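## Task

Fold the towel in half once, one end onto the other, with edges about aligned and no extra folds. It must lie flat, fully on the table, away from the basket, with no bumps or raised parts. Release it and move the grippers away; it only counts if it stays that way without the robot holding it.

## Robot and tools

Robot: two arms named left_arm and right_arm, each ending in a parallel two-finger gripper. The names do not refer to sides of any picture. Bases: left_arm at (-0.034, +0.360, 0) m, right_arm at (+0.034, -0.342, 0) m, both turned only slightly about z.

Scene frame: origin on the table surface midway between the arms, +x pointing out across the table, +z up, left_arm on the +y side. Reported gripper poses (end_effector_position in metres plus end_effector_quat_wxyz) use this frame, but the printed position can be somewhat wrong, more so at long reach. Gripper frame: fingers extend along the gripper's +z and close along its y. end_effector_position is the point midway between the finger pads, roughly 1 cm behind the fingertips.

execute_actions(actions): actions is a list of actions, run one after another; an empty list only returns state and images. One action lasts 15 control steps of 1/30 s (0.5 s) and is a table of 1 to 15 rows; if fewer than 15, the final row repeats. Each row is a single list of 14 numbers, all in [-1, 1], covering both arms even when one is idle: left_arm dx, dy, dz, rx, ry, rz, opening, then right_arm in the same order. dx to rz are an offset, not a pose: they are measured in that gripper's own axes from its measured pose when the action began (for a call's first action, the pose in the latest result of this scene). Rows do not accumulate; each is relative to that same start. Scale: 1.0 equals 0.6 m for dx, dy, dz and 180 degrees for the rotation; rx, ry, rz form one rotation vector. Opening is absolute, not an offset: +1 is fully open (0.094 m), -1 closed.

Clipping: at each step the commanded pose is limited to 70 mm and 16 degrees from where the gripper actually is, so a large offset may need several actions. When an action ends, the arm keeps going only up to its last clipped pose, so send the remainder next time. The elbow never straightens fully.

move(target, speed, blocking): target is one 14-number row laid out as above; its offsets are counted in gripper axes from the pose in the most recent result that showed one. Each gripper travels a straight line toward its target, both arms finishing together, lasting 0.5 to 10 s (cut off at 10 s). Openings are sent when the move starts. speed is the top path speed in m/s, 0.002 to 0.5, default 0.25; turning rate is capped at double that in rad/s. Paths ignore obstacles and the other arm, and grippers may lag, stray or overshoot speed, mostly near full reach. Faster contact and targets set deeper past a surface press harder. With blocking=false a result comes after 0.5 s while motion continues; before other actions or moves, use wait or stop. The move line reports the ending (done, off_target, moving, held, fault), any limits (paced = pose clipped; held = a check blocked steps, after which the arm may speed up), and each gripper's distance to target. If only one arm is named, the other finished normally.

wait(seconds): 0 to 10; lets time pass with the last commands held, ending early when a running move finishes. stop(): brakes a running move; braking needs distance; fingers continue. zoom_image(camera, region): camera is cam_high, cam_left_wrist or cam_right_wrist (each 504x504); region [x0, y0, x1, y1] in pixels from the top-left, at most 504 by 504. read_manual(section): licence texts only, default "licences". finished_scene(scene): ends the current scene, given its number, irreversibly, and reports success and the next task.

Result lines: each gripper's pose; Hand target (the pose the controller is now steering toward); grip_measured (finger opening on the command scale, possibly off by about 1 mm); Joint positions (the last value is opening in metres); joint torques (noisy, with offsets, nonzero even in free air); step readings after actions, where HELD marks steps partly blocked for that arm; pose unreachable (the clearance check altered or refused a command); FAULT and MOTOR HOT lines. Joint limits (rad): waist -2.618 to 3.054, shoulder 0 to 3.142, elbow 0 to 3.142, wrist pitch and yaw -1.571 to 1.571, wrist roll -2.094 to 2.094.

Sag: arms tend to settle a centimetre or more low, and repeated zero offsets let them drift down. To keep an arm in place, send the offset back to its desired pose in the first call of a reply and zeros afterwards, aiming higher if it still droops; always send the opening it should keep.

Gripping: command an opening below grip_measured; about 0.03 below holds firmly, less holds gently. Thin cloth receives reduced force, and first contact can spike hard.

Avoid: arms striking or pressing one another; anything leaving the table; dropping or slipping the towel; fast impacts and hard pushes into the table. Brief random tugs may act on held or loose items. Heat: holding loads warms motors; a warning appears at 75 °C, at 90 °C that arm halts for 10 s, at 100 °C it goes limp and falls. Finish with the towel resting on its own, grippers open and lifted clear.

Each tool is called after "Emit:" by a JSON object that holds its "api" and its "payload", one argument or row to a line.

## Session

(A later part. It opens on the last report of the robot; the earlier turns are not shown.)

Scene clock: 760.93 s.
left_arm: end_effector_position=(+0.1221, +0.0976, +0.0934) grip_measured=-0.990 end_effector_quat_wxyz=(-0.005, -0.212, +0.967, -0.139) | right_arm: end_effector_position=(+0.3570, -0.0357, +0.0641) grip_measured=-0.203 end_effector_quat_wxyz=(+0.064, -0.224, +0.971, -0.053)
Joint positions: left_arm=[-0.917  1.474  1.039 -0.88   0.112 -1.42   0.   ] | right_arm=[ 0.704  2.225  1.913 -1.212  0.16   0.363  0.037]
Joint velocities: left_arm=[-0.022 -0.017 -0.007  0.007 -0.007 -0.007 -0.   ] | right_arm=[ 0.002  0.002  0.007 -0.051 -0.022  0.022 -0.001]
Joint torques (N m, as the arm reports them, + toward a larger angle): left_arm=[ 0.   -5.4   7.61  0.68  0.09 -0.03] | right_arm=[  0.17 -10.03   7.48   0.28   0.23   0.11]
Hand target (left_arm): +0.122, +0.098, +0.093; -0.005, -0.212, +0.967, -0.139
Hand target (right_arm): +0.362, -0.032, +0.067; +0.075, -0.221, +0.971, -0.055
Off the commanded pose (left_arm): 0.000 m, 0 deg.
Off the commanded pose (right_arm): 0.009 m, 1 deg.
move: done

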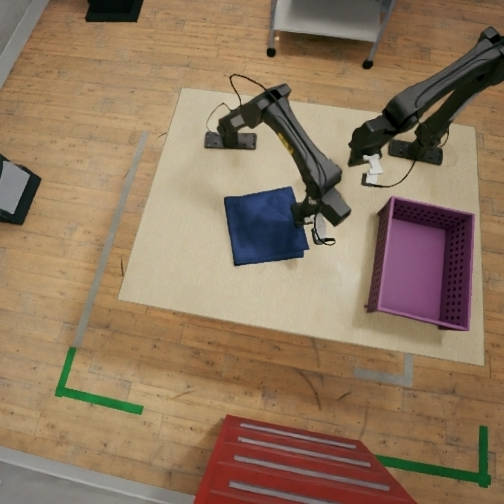

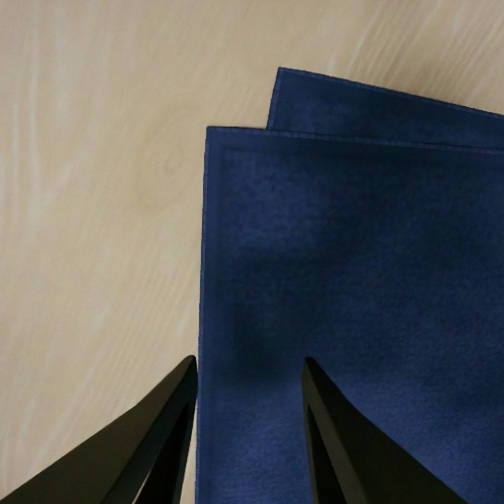

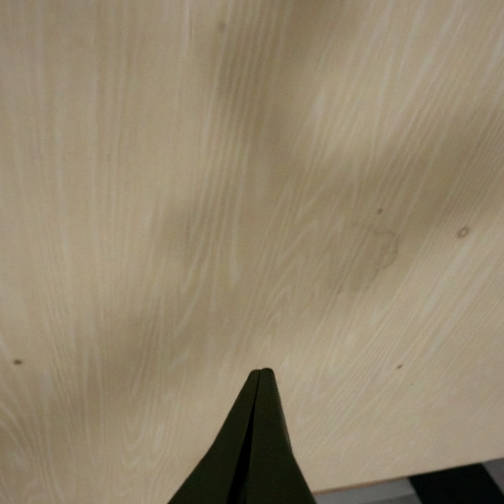

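Emit:
{"api": "move", "payload": {
  "target": [0,0,0,0,0,0,-1, 0,0.018,0.1,0,0,0,-0.2],
  "speed": 0.08
}}

Emit:
{"api": "move", "payload": {
  "target": [0,0,0,0,0,0,-1, 0,0,0.025,0,0,0,-1],
  "speed": 0.05
}}

Emit:
{"api": "move", "payload": {
  "target": [0,0,0,0,0,0,-1, -0.07,-0.06,-0.13,-0.04,0,0.05,-1],
  "speed": 0.08
}}

Scene clock: 775.23 s.
left_arm: end_effector_position=(+0.1221, +0.0976, +0.0934) grip_measured=-0.990 end_effector_quat_wxyz=(-0.005, -0.212, +0.967, -0.139) | right_arm: end_effector_position=(+0.3629, -0.0302, +0.0202) grip_measured=-0.203 end_effector_quat_wxyz=(+0.073, -0.223, +0.971, -0.050)
Joint positions: left_arm=[-0.917  1.474  1.039 -0.88   0.112 -1.42   0.   ] | right_arm=[ 0.704  2.269  1.808 -1.045  0.164  0.364  0.037]
Joint velocities: left_arm=[ 0.007  0.002 -0.017 -0.022 -0.037  0.081  0.   ] | right_arm=[ 0.002 -0.007 -0.007 -0.051 -0.007  0.022  0.   ]
Joint torques (N m, as the arm reports them, + toward a larger angle): left_arm=[ 0.02 -5.21  7.66  0.69  0.11 -0.02] | right_arm=[ 0.08 -9.25  3.95  0.54  0.07  0.01]
Hand target (left_arm): +0.122, +0.098, +0.093; -0.005, -0.212, +0.967, -0.139
Hand target (right_arm): +0.360, -0.031, +0.004; +0.064, -0.224, +0.971, -0.053
Off the commanded pose (left_arm): 0.000 m, 0 deg.
Off the commanded pose (right_arm): 0.017 m, 1 deg.
move: off_target (right_arm)

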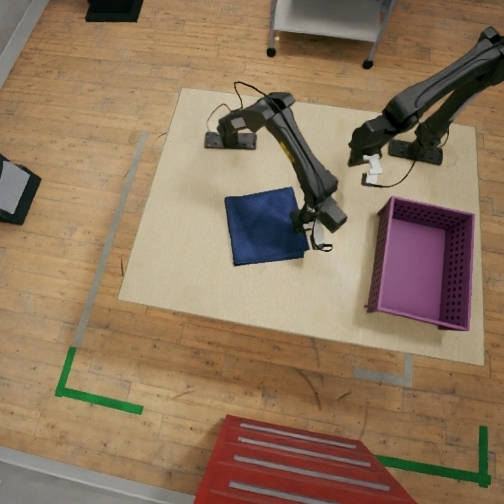

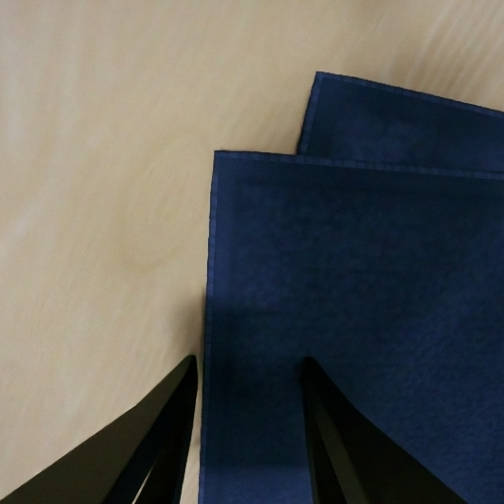

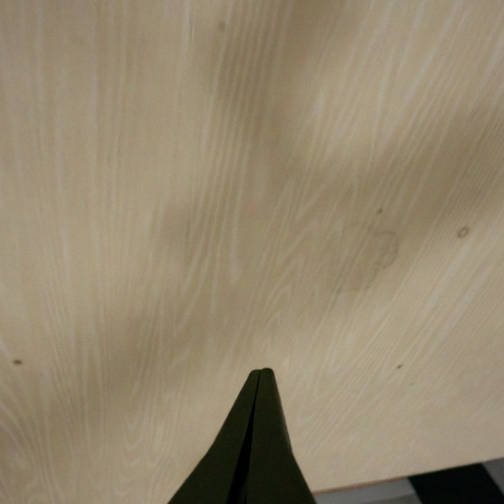

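Scene clock: 776.03 s.
left_arm: end_effector_position=(+0.1220, +0.0975, +0.0935) grip_measured=-0.990 end_effector_quat_wxyz=(-0.005, -0.212, +0.967, -0.139) | right_arm: end_effector_position=(+0.3693, -0.0281, +0.0235) grip_measured=-0.928 end_effector_quat_wxyz=(+0.089, -0.221, +0.970, -0.049)
Joint positions: left_arm=[-0.917  1.474  1.039 -0.88   0.113 -1.42   0.   ] | right_arm=[ 0.704  2.264  1.808 -1.023  0.181  0.364  0.003]
Joint velocities: left_arm=[-0.007  0.017  0.007 -0.037  0.007 -0.022 -0.001] | right_arm=[-0.012 -0.007  0.007  0.037  0.007  0.007 -0.002]
Joint torques (N m, as the arm reports them, + toward a larger angle): left_arm=[-0.1  -5.31  7.57  0.68  0.1   0.01] | right_arm=[-0.31 -9.59  3.28  0.53 -0.04  0.  ]
Hand target (left_arm): +0.122, +0.098, +0.093; -0.005, -0.212, +0.967, -0.139
Hand target (right_arm): +0.365, -0.032, +0.006; +0.073, -0.223, +0.971, -0.050
Off the commanded pose (left_arm): 0.000 m, 0 deg.
Off the commanded pose (right_arm): 0.019 m, 2 deg.
move: off_target (right_arm)

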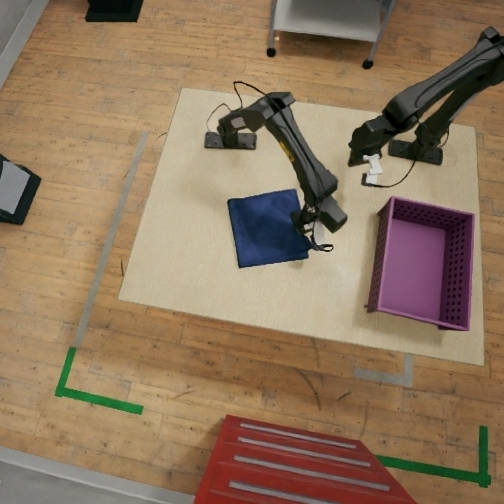

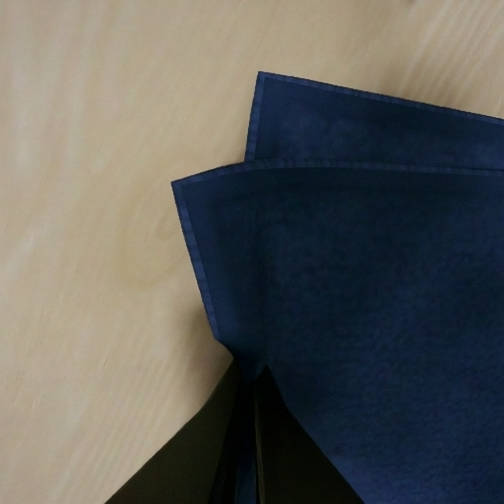

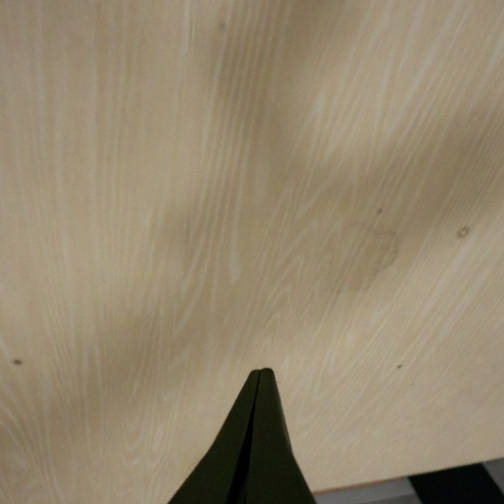

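Scene clock: 777.87 s.
left_arm: end_effector_position=(+0.1220, +0.0975, +0.0935) grip_measured=-0.990 end_effector_quat_wxyz=(-0.005, -0.212, +0.967, -0.139) | right_arm: end_effector_position=(+0.4042, -0.0359, +0.1172) grip_measured=-0.928 end_effector_quat_wxyz=(+0.088, -0.156, +0.984, +0.019)
Joint positions: left_arm=[-0.917  1.474  1.039 -0.88   0.113 -1.42   0.   ] | right_arm=[ 0.594  2.264  2.182 -1.319  0.059  0.391  0.003]
Joint velocities: left_arm=[ 0.012 -0.007  0.007  0.066  0.066 -0.037 -0.001] | right_arm=[ 0.012 -0.017 -0.007 -0.066 -0.037  0.037  0.   ]
Joint torques (N m, as the arm reports them, + toward a larger angle): left_arm=[-0.01 -5.34  7.61  0.67  0.09 -0.02] | right_arm=[-0.59 -9.13  7.6   0.35 -0.01  0.09]
Hand target (left_arm): +0.122, +0.098, +0.093; -0.005, -0.212, +0.967, -0.139
Hand target (right_arm): +0.407, -0.037, +0.111; +0.079, -0.149, +0.985, +0.018
Off the commanded pose (left_arm): 0.000 m, 0 deg.
Off the commanded pose (right_arm): 0.007 m, 1 deg.
move: done

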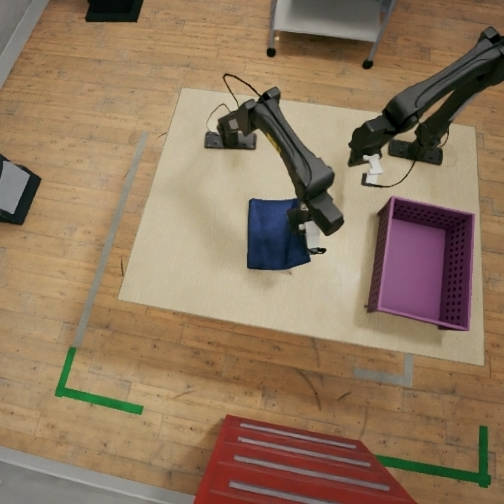

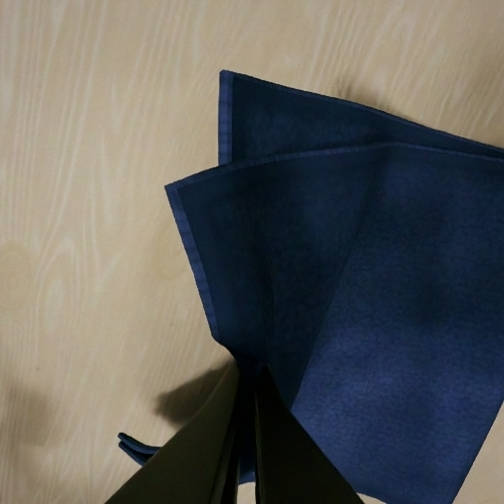

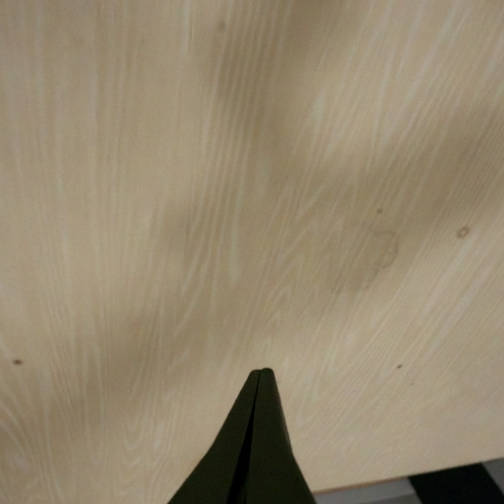

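Both layers grabbed. Set down moving +y, release, look.

Emit:
{"api": "move", "payload": {
  "target": [0,0,0,0,0,0,-1, 0.02,0.06,0.13,0,0,0,-1],
  "speed": 0.08
}}

Emit:
{"api": "move", "payload": {
  "target": [0,0,0,0,0,0,-1, 0,0,0,0,0,0,-0.3]
}}

Emit:
{"api": "move", "payload": {
  "target": [0,0,0,0,0,0,-1, 0.05,-0.15,-0.25,0,0,0,-0.3],
  "speed": 0.15
}}

Scene clock: 788.13 s.
left_arm: end_effector_position=(+0.1220, +0.0975, +0.0935) grip_measured=-0.990 end_effector_quat_wxyz=(-0.005, -0.212, +0.967, -0.139) | right_arm: end_effector_position=(+0.3981, -0.0001, +0.0516) grip_measured=-0.928 end_effector_quat_wxyz=(+0.095, -0.155, +0.983, +0.031)
Joint positions: left_arm=[-0.917  1.474  1.039 -0.88   0.113 -1.42   0.   ] | right_arm=[ 0.656  2.321  2.016 -1.074  0.059  0.455  0.003]
Joint velocities: left_arm=[-0.002  0.027 -0.027 -0.022 -0.007  0.022  0.001] | right_arm=[-0.017 -0.017  0.002  0.095 -0.066 -0.022 -0.   ]
Joint torques (N m, as the arm reports them, + toward a larger angle): left_arm=[ 0.   -5.31  7.55  0.67  0.09 -0.03] | right_arm=[  0.61 -10.45   4.43   0.63   0.15   0.11]
Hand target (left_arm): +0.122, +0.098, +0.093; -0.005, -0.212, +0.967, -0.139
Hand target (right_arm): +0.394, -0.001, +0.039; +0.088, -0.156, +0.984, +0.020
Off the commanded pose (left_arm): 0.000 m, 0 deg.
Off the commanded pose (right_arm): 0.013 m, 2 deg.
move: off_target (right_arm)

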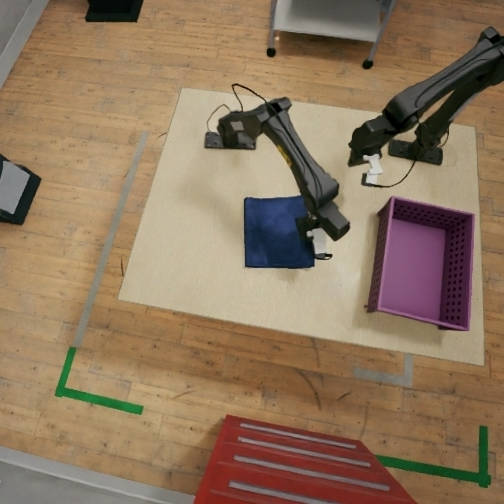

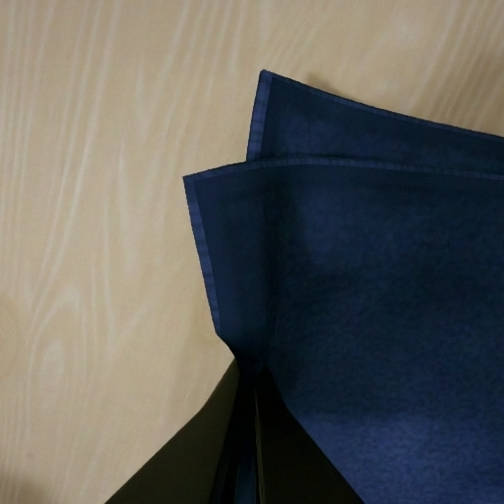

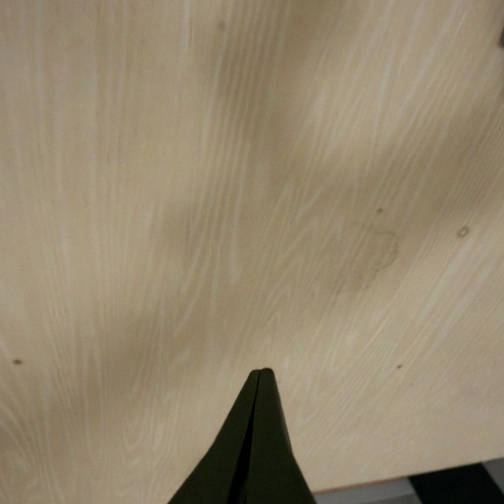

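Scene clock: 788.63 s.
left_arm: end_effector_position=(+0.1220, +0.0975, +0.0935) grip_measured=-0.990 end_effector_quat_wxyz=(-0.005, -0.212, +0.967, -0.139) | right_arm: end_effector_position=(+0.3981, -0.0001, +0.0516) grip_measured=-0.303 end_effector_quat_wxyz=(+0.095, -0.155, +0.983, +0.031)
Joint positions: left_arm=[-0.917  1.474  1.039 -0.88   0.113 -1.42   0.   ] | right_arm=[ 0.656  2.321  2.016 -1.074  0.059  0.455  0.033]
Joint velocities: left_arm=[ 0.007 -0.007 -0.017 -0.051  0.007  0.037 -0.   ] | right_arm=[-0.027  0.007 -0.017  0.051  0.007  0.022 -0.   ]
Joint torques (N m, as the arm reports them, + toward a larger angle): left_arm=[-0.1  -5.31  7.58  0.7   0.07 -0.03] | right_arm=[  0.1  -11.58   5.87   0.53   0.03   0.  ]
Hand target (left_arm): +0.122, +0.098, +0.093; -0.005, -0.212, +0.967, -0.139
Hand target (right_arm): +0.398, -0.000, +0.052; +0.095, -0.155, +0.983, +0.031
Off the commanded pose (left_arm): 0.000 m, 0 deg.
Off the commanded pose (right_arm): 0.000 m, 0 deg.
move: done

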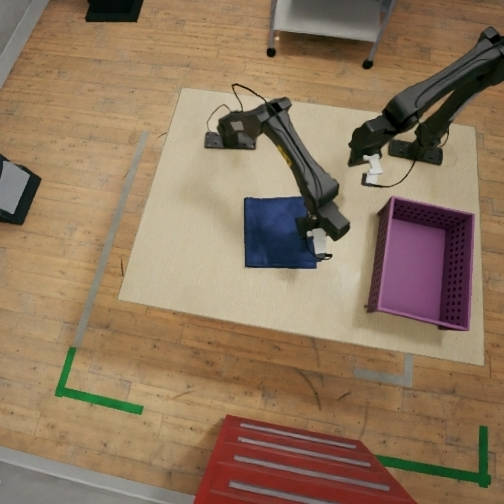

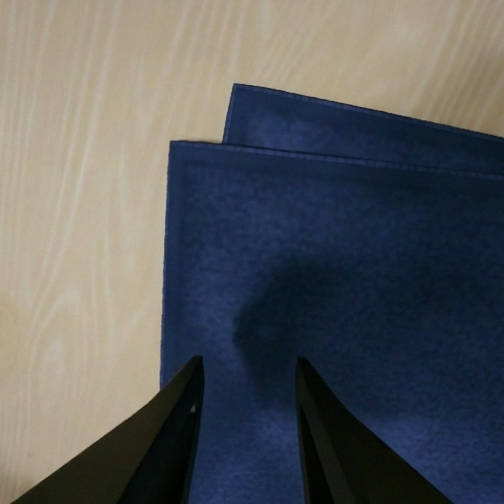

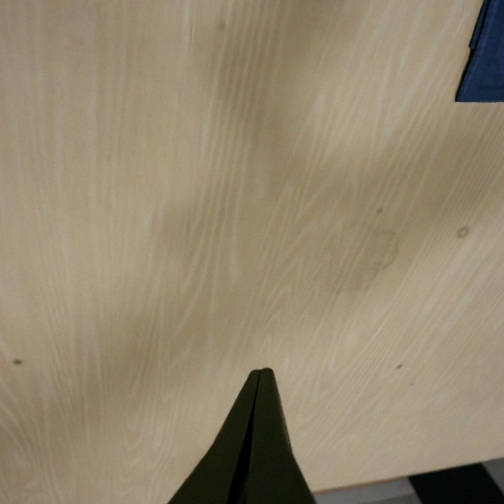

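Scene clock: 790.40 s.
left_arm: end_effector_position=(+0.1220, +0.0975, +0.0935) grip_measured=-0.990 end_effector_quat_wxyz=(-0.005, -0.212, +0.967, -0.139) | right_arm: end_effector_position=(+0.3716, -0.1060, +0.1777) grip_measured=-0.303 end_effector_quat_wxyz=(+0.085, -0.155, +0.984, +0.021)
Joint positions: left_arm=[-0.917  1.474  1.039 -0.88   0.113 -1.42   0.   ] | right_arm=[ 0.508  1.977  1.983 -1.404  0.039  0.307  0.033]
Joint velocities: left_arm=[ 0.002 -0.017  0.002 -0.022 -0.081  0.066  0.001] | right_arm=[ 0.027 -0.007 -0.012 -0.051 -0.022  0.022  0.   ]
Joint torques (N m, as the arm reports them, + toward a larger angle): left_arm=[-0.05 -5.26  7.66  0.71  0.11 -0.02] | right_arm=[ -0.48 -10.01   7.51   0.37  -0.04  -0.03]
Hand target (left_arm): +0.122, +0.097, +0.093; -0.005, -0.212, +0.967, -0.139
Hand target (right_arm): +0.373, -0.107, +0.191; +0.096, -0.155, +0.983, +0.030
Off the commanded pose (left_arm): 0.000 m, 0 deg.
Off the commanded pose (right_arm): 0.012 m, 2 deg.
move: off_target (right_arm)

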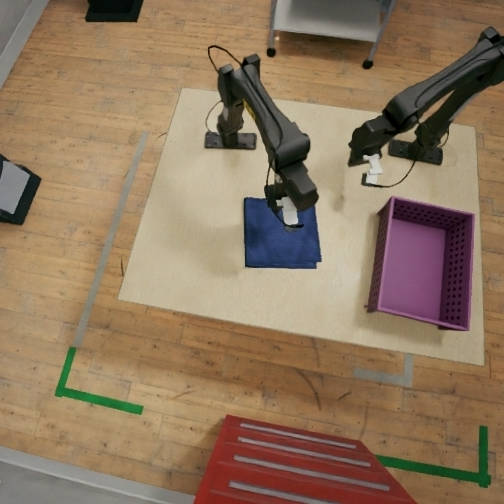

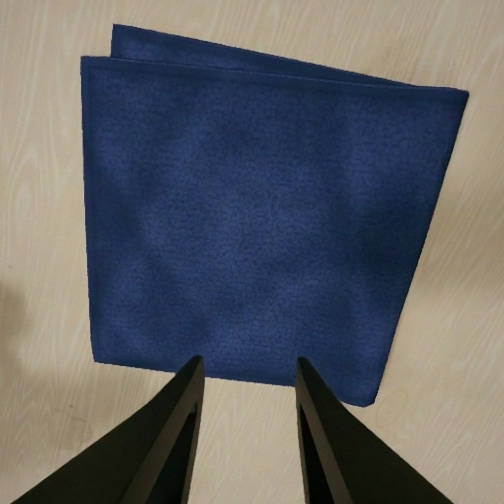

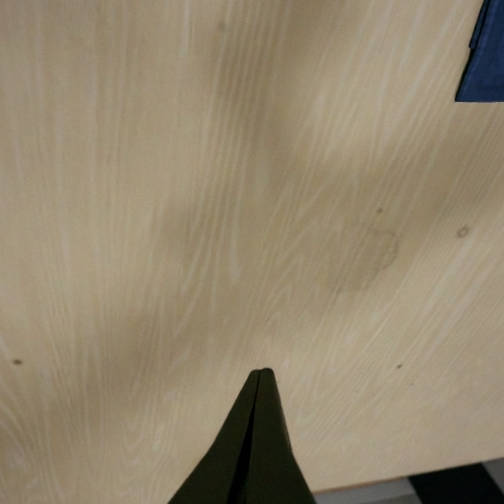

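Emit:
{"api": "move", "payload": {
  "target": [0,0,0,0,0,0,-1, 0.183,0.133,0.19,0,0,-0.455,-0.4],
  "speed": 0.2
}}

Scene clock: 801.73 s.
left_arm: end_effector_position=(+0.1220, +0.0975, +0.0935) grip_measured=-0.990 end_effector_quat_wxyz=(-0.005, -0.212, +0.967, -0.139) | right_arm: end_effector_position=(+0.2648, -0.0553, +0.0467) grip_measured=-0.397 end_effector_quat_wxyz=(-0.075, +0.757, -0.648, +0.035)
Joint positions: left_arm=[-0.917  1.474  1.039 -0.88   0.113 -1.42   0.   ] | right_arm=[ 0.812  1.848  1.283 -0.859  0.078 -0.804  0.028]
Joint velocities: left_arm=[-0.007  0.007  0.012  0.007 -0.037 -0.022  0.   ] | right_arm=[-0.017  0.007  0.002  0.022 -0.037 -0.022  0.001]
Joint torques (N m, as the arm reports them, + toward a larger angle): left_arm=[-0.06 -5.28  7.65  0.69  0.07  0.  ] | right_arm=[ 0.73 -9.19  3.83  0.5   0.12  0.01]
Hand target (left_arm): +0.122, +0.097, +0.093; -0.005, -0.212, +0.967, -0.139
Hand target (right_arm): +0.261, -0.057, +0.048; -0.078, +0.762, -0.641, +0.037
Off the commanded pose (left_arm): 0.000 m, 0 deg.
Off the commanded pose (right_arm): 0.003 m, 1 deg.
move: done

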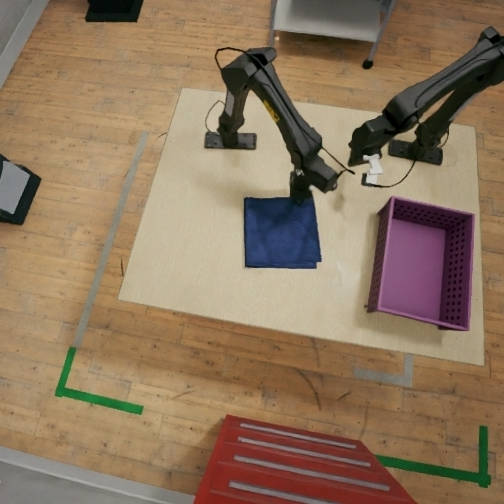

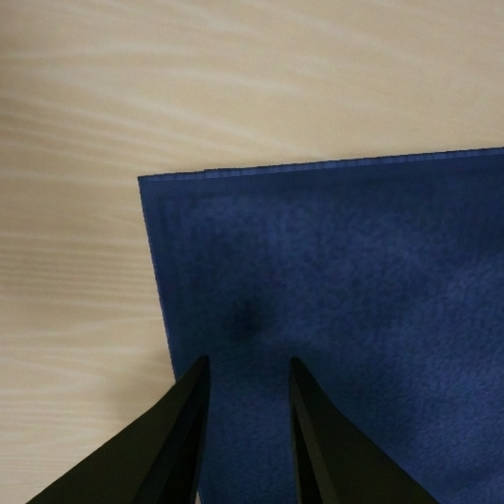

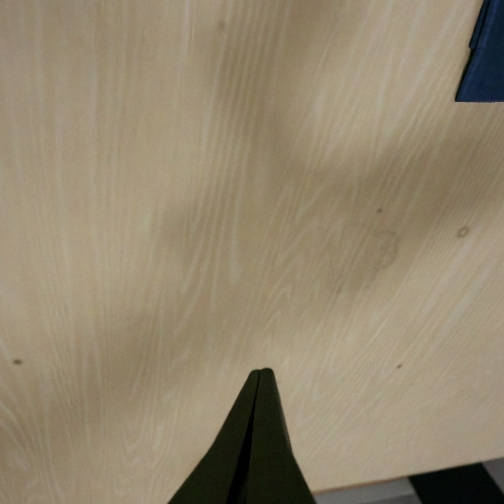

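Emit:
{"api": "move", "payload": {
  "target": [0,0,0,0,0,0,-1, -0.05,0.055,-0.01,0,0,-0.05,-0.4],
  "speed": 0.1
}}

Emit:
{"api": "move", "payload": {
  "target": [0,0,0,0,0,0,-1, 0,0,0.08,0,0,0,-0.4],
  "speed": 0.08
}}

Scene clock: 809.70 s.
left_arm: end_effector_position=(+0.1220, +0.0975, +0.0935) grip_measured=-0.990 end_effector_quat_wxyz=(-0.005, -0.212, +0.967, -0.139) | right_arm: end_effector_position=(+0.2288, -0.0311, +0.0466) grip_measured=-0.397 end_effector_quat_wxyz=(-0.075, +0.802, -0.592, +0.035)
Joint positions: left_arm=[-0.917  1.474  1.039 -0.88   0.113 -1.42   0.   ] | right_arm=[ 0.934  1.848  1.283 -0.864  0.088 -0.825  0.028]
Joint velocities: left_arm=[ 0.007  0.002  0.012  0.007 -0.051 -0.007 -0.   ] | right_arm=[-0.002 -0.007  0.002  0.007 -0.007 -0.022  0.   ]
Joint torques (N m, as the arm reports them, + toward a larger angle): left_arm=[-0.07 -5.29  7.53  0.69  0.1   0.  ] | right_arm=[ 0.64 -7.96  5.94  0.27  0.14 -0.04]
Hand target (left_arm): +0.122, +0.097, +0.093; -0.005, -0.212, +0.967, -0.139
Hand target (right_arm): +0.227, -0.031, +0.049; -0.072, +0.806, -0.587, +0.039
Off the commanded pose (left_arm): 0.000 m, 0 deg.
Off the commanded pose (right_arm): 0.003 m, 1 deg.
move: done

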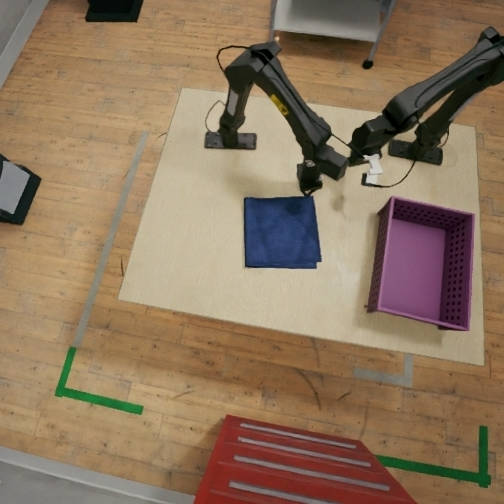

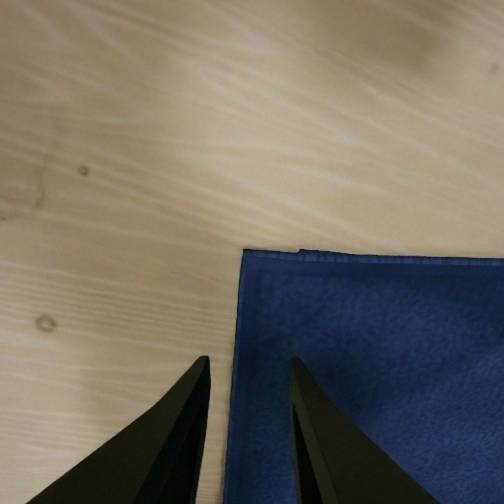

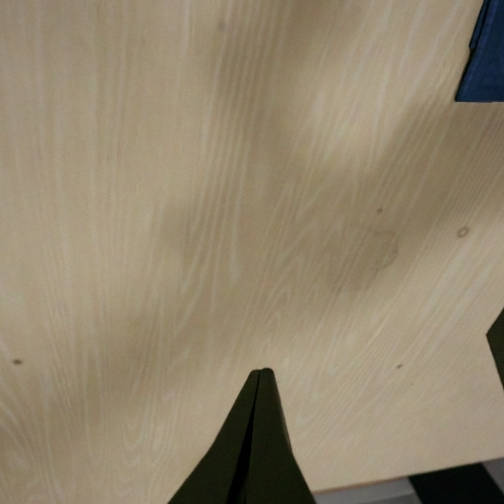

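Scene clock: 810.80 s.
left_arm: end_effector_position=(+0.1220, +0.0975, +0.0935) grip_measured=-0.990 end_effector_quat_wxyz=(-0.005, -0.212, +0.967, -0.139) | right_arm: end_effector_position=(+0.2376, -0.0168, +0.0187) grip_measured=-0.397 end_effector_quat_wxyz=(-0.100, +0.801, -0.589, +0.034)
Joint positions: left_arm=[-0.917  1.474  1.039 -0.88   0.113 -1.42   0.   ] | right_arm=[ 0.934  1.906  1.231 -0.704  0.09  -0.831  0.028]
Joint velocities: left_arm=[-0.017  0.007 -0.012 -0.037 -0.066  0.007 -0.   ] | right_arm=[-0.012 -0.017  0.007  0.037  0.022  0.022  0.   ]
Joint torques (N m, as the arm reports them, + toward a larger angle): left_arm=[ 0.02 -5.27  7.5   0.7   0.08 -0.01] | right_arm=[-0.81 -5.98  3.38  0.58  0.01 -0.01]
Hand target (left_arm): +0.122, +0.097, +0.093; -0.005, -0.212, +0.967, -0.139
Hand target (right_arm): +0.235, -0.028, +0.000; -0.075, +0.802, -0.592, +0.035
Off the commanded pose (left_arm): 0.000 m, 0 deg.
Off the commanded pose (right_arm): 0.022 m, 3 deg.
move: off_target (right_arm)

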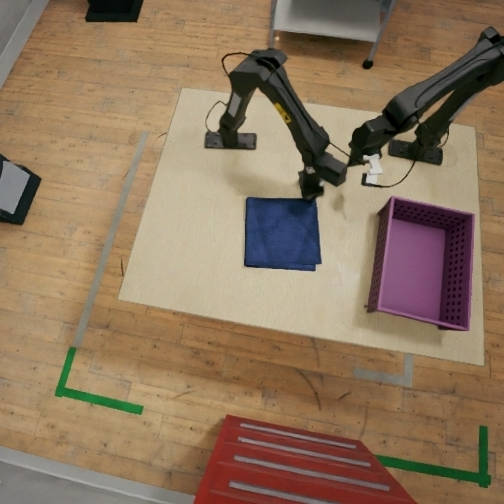

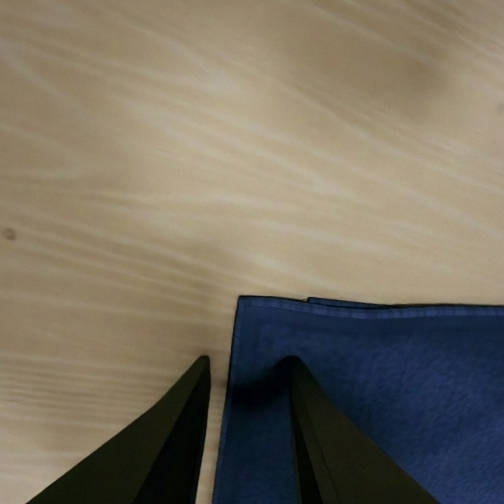

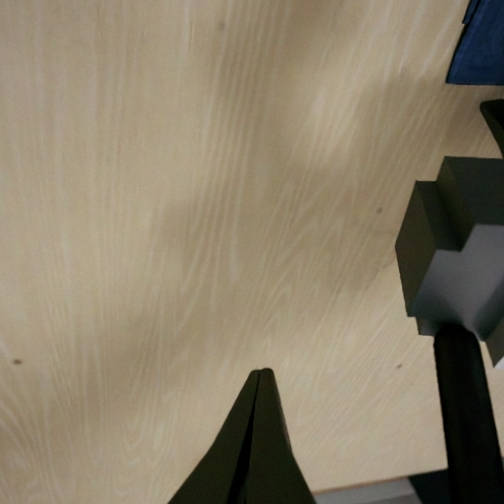

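Emit:
{"api": "move", "payload": {
  "target": [0,0.15,0,0,0,0,-1, 0,0,0.02,0,0,0,-1],
  "speed": 0.1
}}

Emit:
{"api": "move", "payload": {
  "target": [0,0,0,0,0,0,-1, 0,-0.09,-0.1,0,0,0,-1],
  "speed": 0.08
}}

Scene clock: 823.07 s.
left_arm: end_effector_position=(+0.0859, +0.1714, +0.0673) grip_measured=-0.990 end_effector_quat_wxyz=(-0.008, -0.214, +0.967, -0.136) | right_arm: end_effector_position=(+0.2418, -0.0095, +0.0204) grip_measured=-0.978 end_effector_quat_wxyz=(-0.117, +0.799, -0.589, +0.032)
Joint positions: left_arm=[-0.85   1.17   0.712 -0.871  0.131 -1.358  0.   ] | right_arm=[ 0.934  1.906  1.231 -0.669  0.091 -0.831  0.001]
Joint velocities: left_arm=[-0.002 -0.012  0.002 -0.051  0.051 -0.037 -0.   ] | right_arm=[-0.017 -0.002 -0.037  0.051 -0.022  0.022 -0.   ]
Joint torques (N m, as the arm reports them, + toward a larger angle): left_arm=[ 0.76 -4.33  6.32  0.62  0.1   0.08] | right_arm=[-0.21 -6.54  4.44  0.64  0.04  0.02]
Hand target (left_arm): +0.085, +0.176, +0.068; -0.006, -0.212, +0.967, -0.139
Hand target (right_arm): +0.239, -0.016, +0.007; -0.100, +0.801, -0.589, +0.034
Off the commanded pose (left_arm): 0.005 m, 0 deg.
Off the commanded pose (right_arm): 0.015 m, 2 deg.
move: off_target (right_arm)

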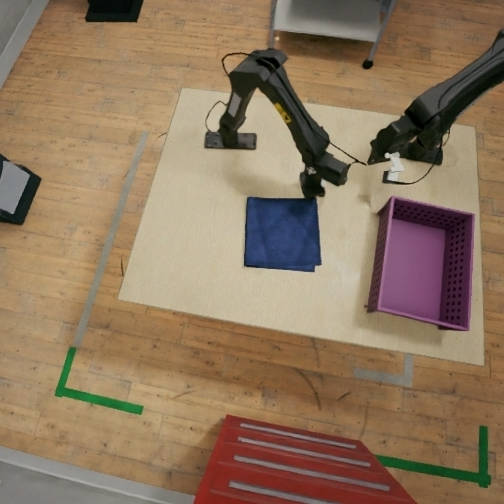

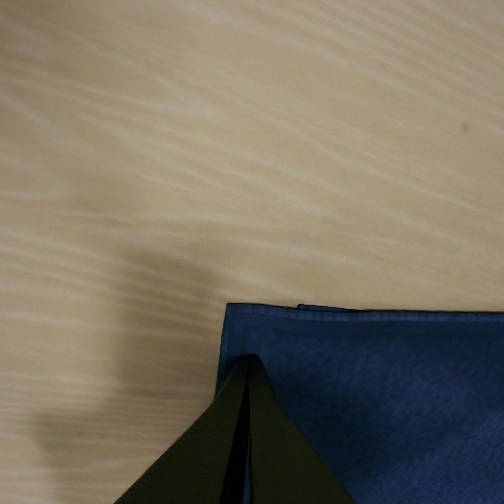

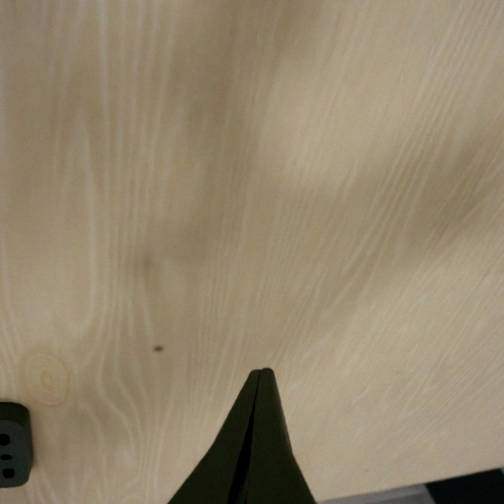

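Scene clock: 824.63 s.
left_arm: end_effector_position=(+0.0858, +0.1714, +0.0673) grip_measured=-0.990 end_effector_quat_wxyz=(-0.008, -0.214, +0.967, -0.136) | right_arm: end_effector_position=(+0.2786, -0.0030, +0.0925) grip_measured=-0.978 end_effector_quat_wxyz=(-0.125, +0.799, -0.587, +0.039)
Joint positions: left_arm=[-0.85   1.17   0.712 -0.871  0.131 -1.358  0.   ] | right_arm=[ 0.864  1.906  1.525 -0.942  0.088 -0.905  0.001]
Joint velocities: left_arm=[-0.002 -0.022  0.027  0.037 -0.037 -0.081  0.   ] | right_arm=[ 0.002 -0.002 -0.007 -0.022 -0.007 -0.022  0.001]
Joint torques (N m, as the arm reports them, + toward a larger angle): left_arm=[ 0.05 -2.42  7.46  0.66  0.1   0.01] | right_arm=[-0.68 -7.44  7.52  0.45 -0.07 -0.01]
Hand target (left_arm): +0.086, +0.171, +0.067; -0.008, -0.214, +0.967, -0.136
Hand target (right_arm): +0.281, -0.003, +0.091; -0.118, +0.799, -0.589, +0.033
Off the commanded pose (left_arm): 0.000 m, 0 deg.
Off the commanded pose (right_arm): 0.003 m, 1 deg.
move: done

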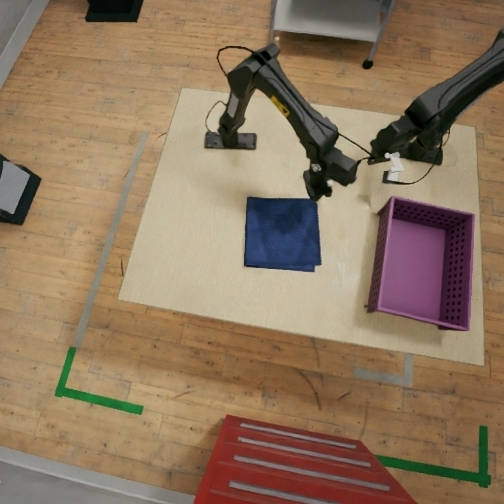

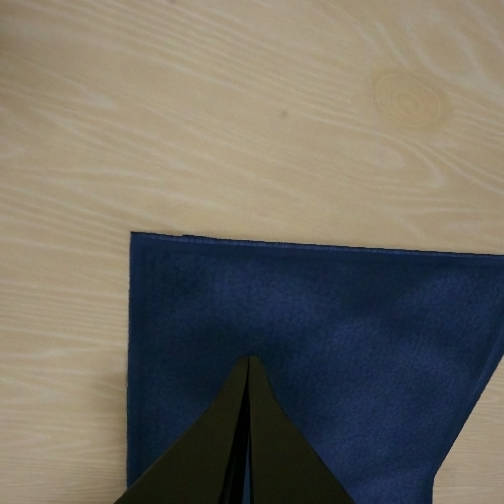

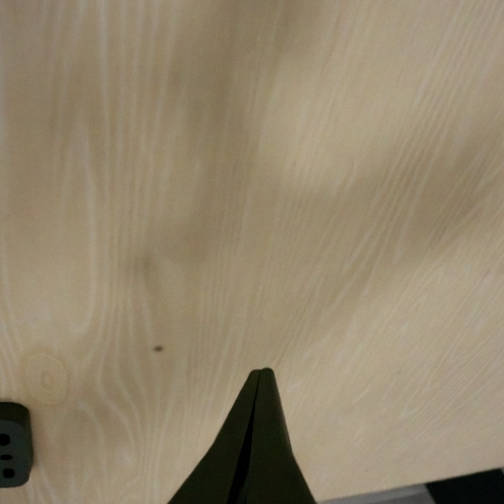

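Emit:
{"api": "move", "payload": {
  "target": [0,0,0,0,0,0,-1, 0.047,0.092,0.053,-0.045,0,0,-0.4],
  "speed": 0.1
}}

Emit:
{"api": "move", "payload": {
  "target": [0,0,0,0,0,0,-1, 0,0.008,0.075,0,0,0,-0.4],
  "speed": 0.08
}}

Emit:
{"api": "move", "payload": {
  "target": [0,0,0,0,0,0,-1, 0,0,0.025,0,0,0,-1],
  "speed": 0.05
}}

Scene clock: 834.17 s.
left_arm: end_effector_position=(+0.0858, +0.1714, +0.0673) grip_measured=-0.990 end_effector_quat_wxyz=(-0.008, -0.214, +0.967, -0.136) | right_arm: end_effector_position=(+0.2433, -0.0374, +0.0431) grip_measured=-0.403 end_effector_quat_wxyz=(-0.063, +0.808, -0.586, +0.006)
Joint positions: left_arm=[-0.85   1.17   0.712 -0.871  0.131 -1.358  0.   ] | right_arm=[ 0.857  1.875  1.308 -0.878  0.015 -0.914  0.028]
Joint velocities: left_arm=[ 0.012 -0.007 -0.022 -0.081  0.037 -0.037  0.   ] | right_arm=[-0.007 -0.007 -0.007 -0.051 -0.022  0.022 -0.   ]
Joint torques (N m, as the arm reports them, + toward a larger angle): left_arm=[-0.04 -2.46  7.61  0.69  0.1  -0.02] | right_arm=[-0.8  -9.65  3.92  0.43 -0.13  0.  ]
Hand target (left_arm): +0.086, +0.171, +0.067; -0.008, -0.214, +0.967, -0.136
Hand target (right_arm): +0.243, -0.041, +0.046; -0.068, +0.806, -0.588, -0.002
Off the commanded pose (left_arm): 0.000 m, 0 deg.
Off the commanded pose (right_arm): 0.004 m, 1 deg.
move: done

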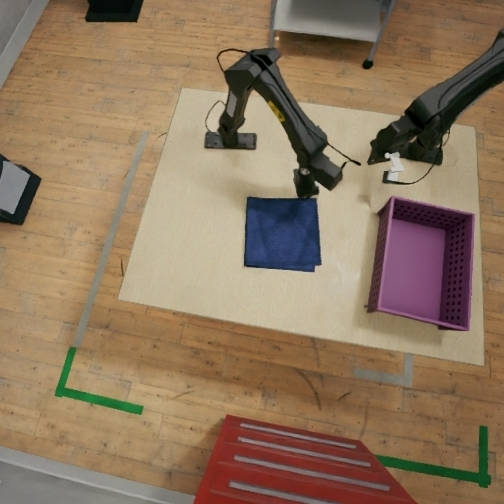

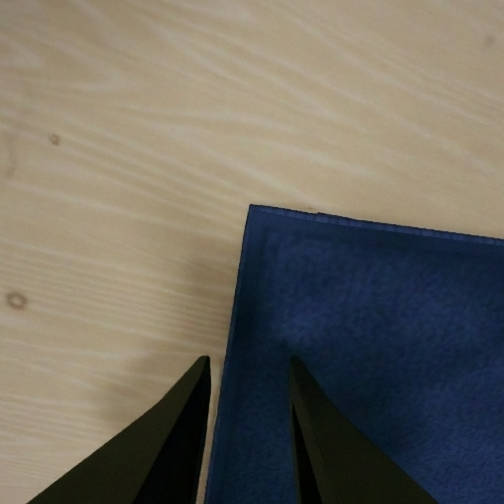

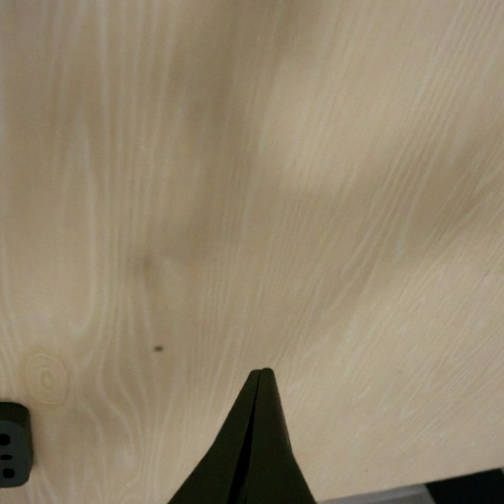

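Scene clock: 835.20 s.
left_arm: end_effector_position=(+0.0858, +0.1714, +0.0673) grip_measured=-0.990 end_effector_quat_wxyz=(-0.008, -0.214, +0.967, -0.136) | right_arm: end_effector_position=(+0.2511, -0.0266, +0.0196) grip_measured=-0.403 end_effector_quat_wxyz=(-0.091, +0.806, -0.585, +0.006)
Joint positions: left_arm=[-0.85   1.17   0.712 -0.871  0.131 -1.358  0.   ] | right_arm=[ 0.857  1.909  1.245 -0.725  0.017 -0.914  0.028]
Joint velocities: left_arm=[-0.002  0.002 -0.017 -0.066  0.007  0.007 -0.001] | right_arm=[-0.027 -0.017  0.022 -0.022  0.007 -0.066 -0.   ]
Joint torques (N m, as the arm reports them, + toward a larger angle): left_arm=[-0.03 -2.32  7.53  0.68  0.09 -0.03] | right_arm=[ 0.47 -6.05  3.02  0.56 -0.01  0.06]
Hand target (left_arm): +0.086, +0.171, +0.067; -0.008, -0.214, +0.967, -0.136
Hand target (right_arm): +0.242, -0.036, -0.001; -0.063, +0.808, -0.586, +0.006
Off the commanded pose (left_arm): 0.000 m, 0 deg.
Off the commanded pose (right_arm): 0.025 m, 3 deg.
move: off_target (right_arm)

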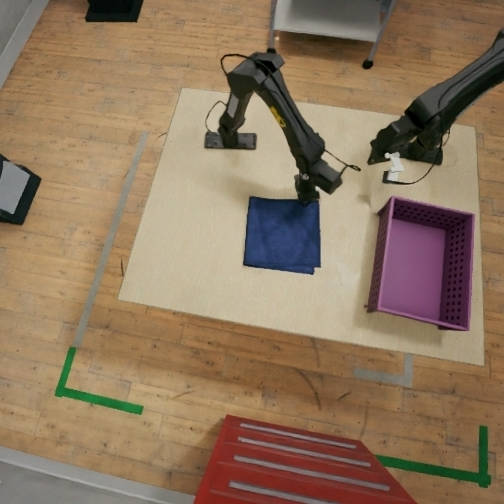

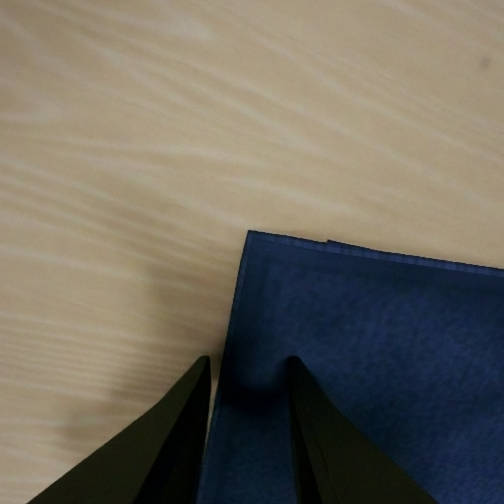

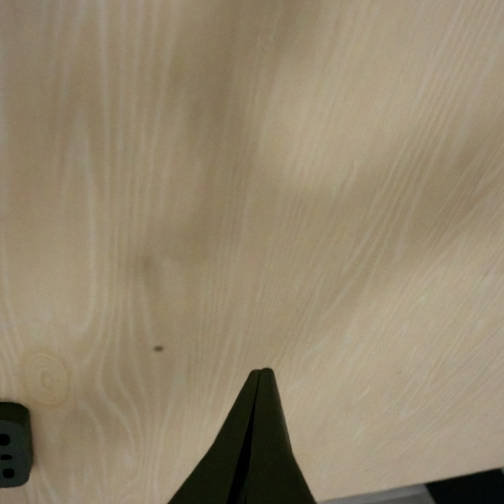

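Scene clock: 836.00 s.
left_arm: end_effector_position=(+0.0858, +0.1714, +0.0673) grip_measured=-0.990 end_effector_quat_wxyz=(-0.008, -0.214, +0.967, -0.136) | right_arm: end_effector_position=(+0.2572, -0.0180, +0.0217) grip_measured=-0.978 end_effector_quat_wxyz=(-0.113, +0.804, -0.584, +0.006)
Joint positions: left_arm=[-0.85   1.17   0.712 -0.871  0.131 -1.358  0.   ] | right_arm=[ 0.857  1.909  1.245 -0.681  0.018 -0.914  0.001]
Joint velocities: left_arm=[ 0.007 -0.012  0.002 -0.007 -0.095  0.022 -0.   ] | right_arm=[-0.012 -0.007 -0.002  0.095 -0.007  0.051  0.001]
Joint torques (N m, as the arm reports them, + toward a larger angle): left_arm=[-0.06 -2.33  7.51  0.64  0.1  -0.01] | right_arm=[-0.01 -6.28  4.08  0.61  0.02  0.03]
Hand target (left_arm): +0.086, +0.171, +0.067; -0.008, -0.214, +0.967, -0.136
Hand target (right_arm): +0.253, -0.025, +0.005; -0.091, +0.806, -0.585, +0.006
Off the commanded pose (left_arm): 0.000 m, 0 deg.
Off the commanded pose (right_arm): 0.019 m, 2 deg.
move: off_target (right_arm)

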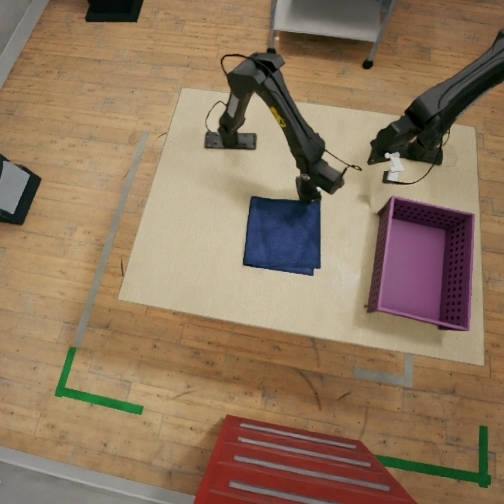

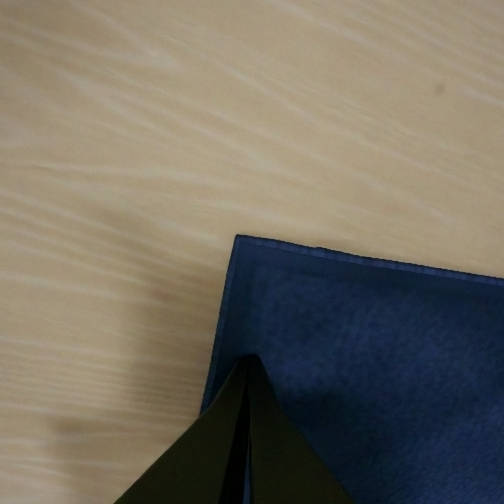

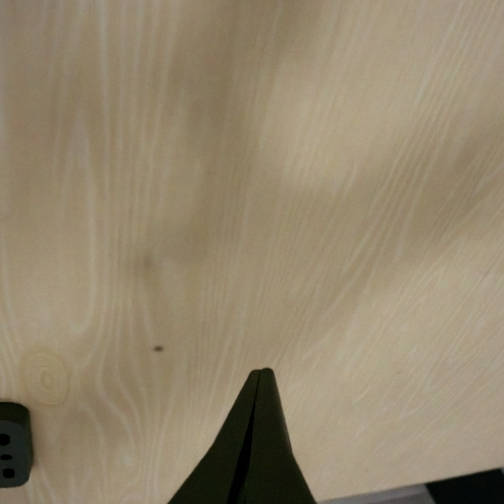

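Emit:
{"api": "move", "payload": {
  "target": [0,0,0,0,0,0,-1, 0.15,0.1,-0.2,0,0,0,-1],
  "speed": 0.15
}}

Emit:
{"api": "finished_scene", "payload": {
  "scene": 2
}}

Scene clock: 841.80 s.
left_arm: end_effector_position=(+0.0858, +0.1714, +0.0673) grip_measured=-0.990 end_effector_quat_wxyz=(-0.008, -0.214, +0.967, -0.136) | right_arm: end_effector_position=(+0.2207, -0.1325, +0.1202) grip_measured=-0.978 end_effector_quat_wxyz=(-0.122, +0.804, -0.582, +0.015)
Joint positions: left_arm=[-0.85   1.17   0.712 -0.871  0.131 -1.358  0.   ] | right_arm=[ 0.725  1.372  1.067 -1.019  0.004 -1.048  0.001]
Joint velocities: left_arm=[-0.002  0.022 -0.002 -0.022  0.022  0.022 -0.   ] | right_arm=[-0.012  0.007 -0.007 -0.037  0.095 -0.007 -0.001]
Joint torques (N m, as the arm reports them, + toward a larger angle): left_arm=[ 0.02 -2.34  7.55  0.7   0.1   0.02] | right_arm=[-0.87 -5.48  4.21  0.46 -0.14 -0.03]
Hand target (left_arm): +0.086, +0.171, +0.067; -0.008, -0.214, +0.967, -0.136
Hand target (right_arm): +0.214, -0.140, +0.117; -0.112, +0.804, -0.584, +0.007
Off the commanded pose (left_arm): 0.000 m, 0 deg.
Off the commanded pose (right_arm): 0.012 m, 2 deg.
move: off_target (right_arm)

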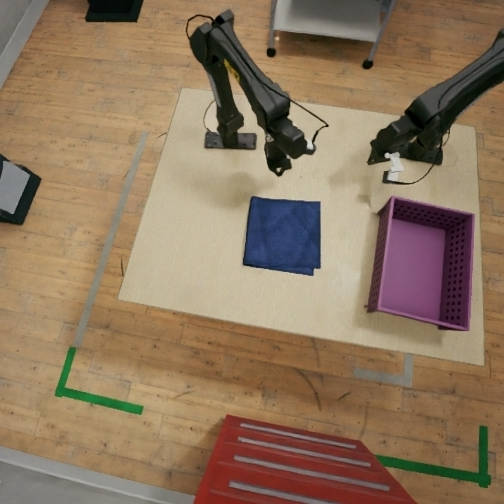

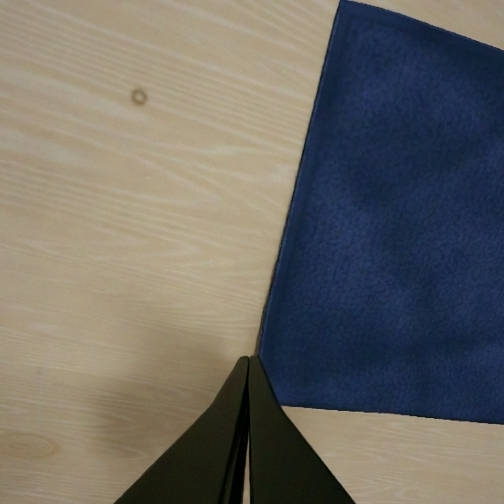

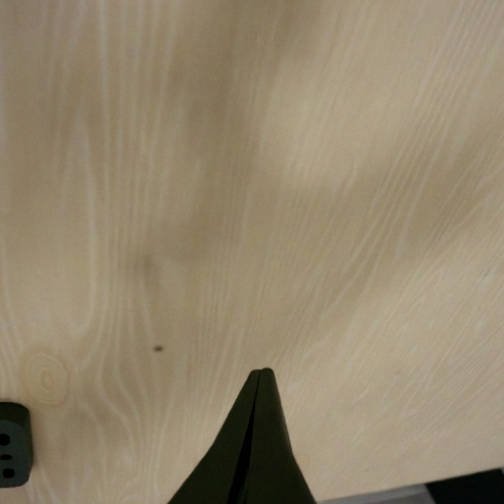

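The scene is finished: the task was done.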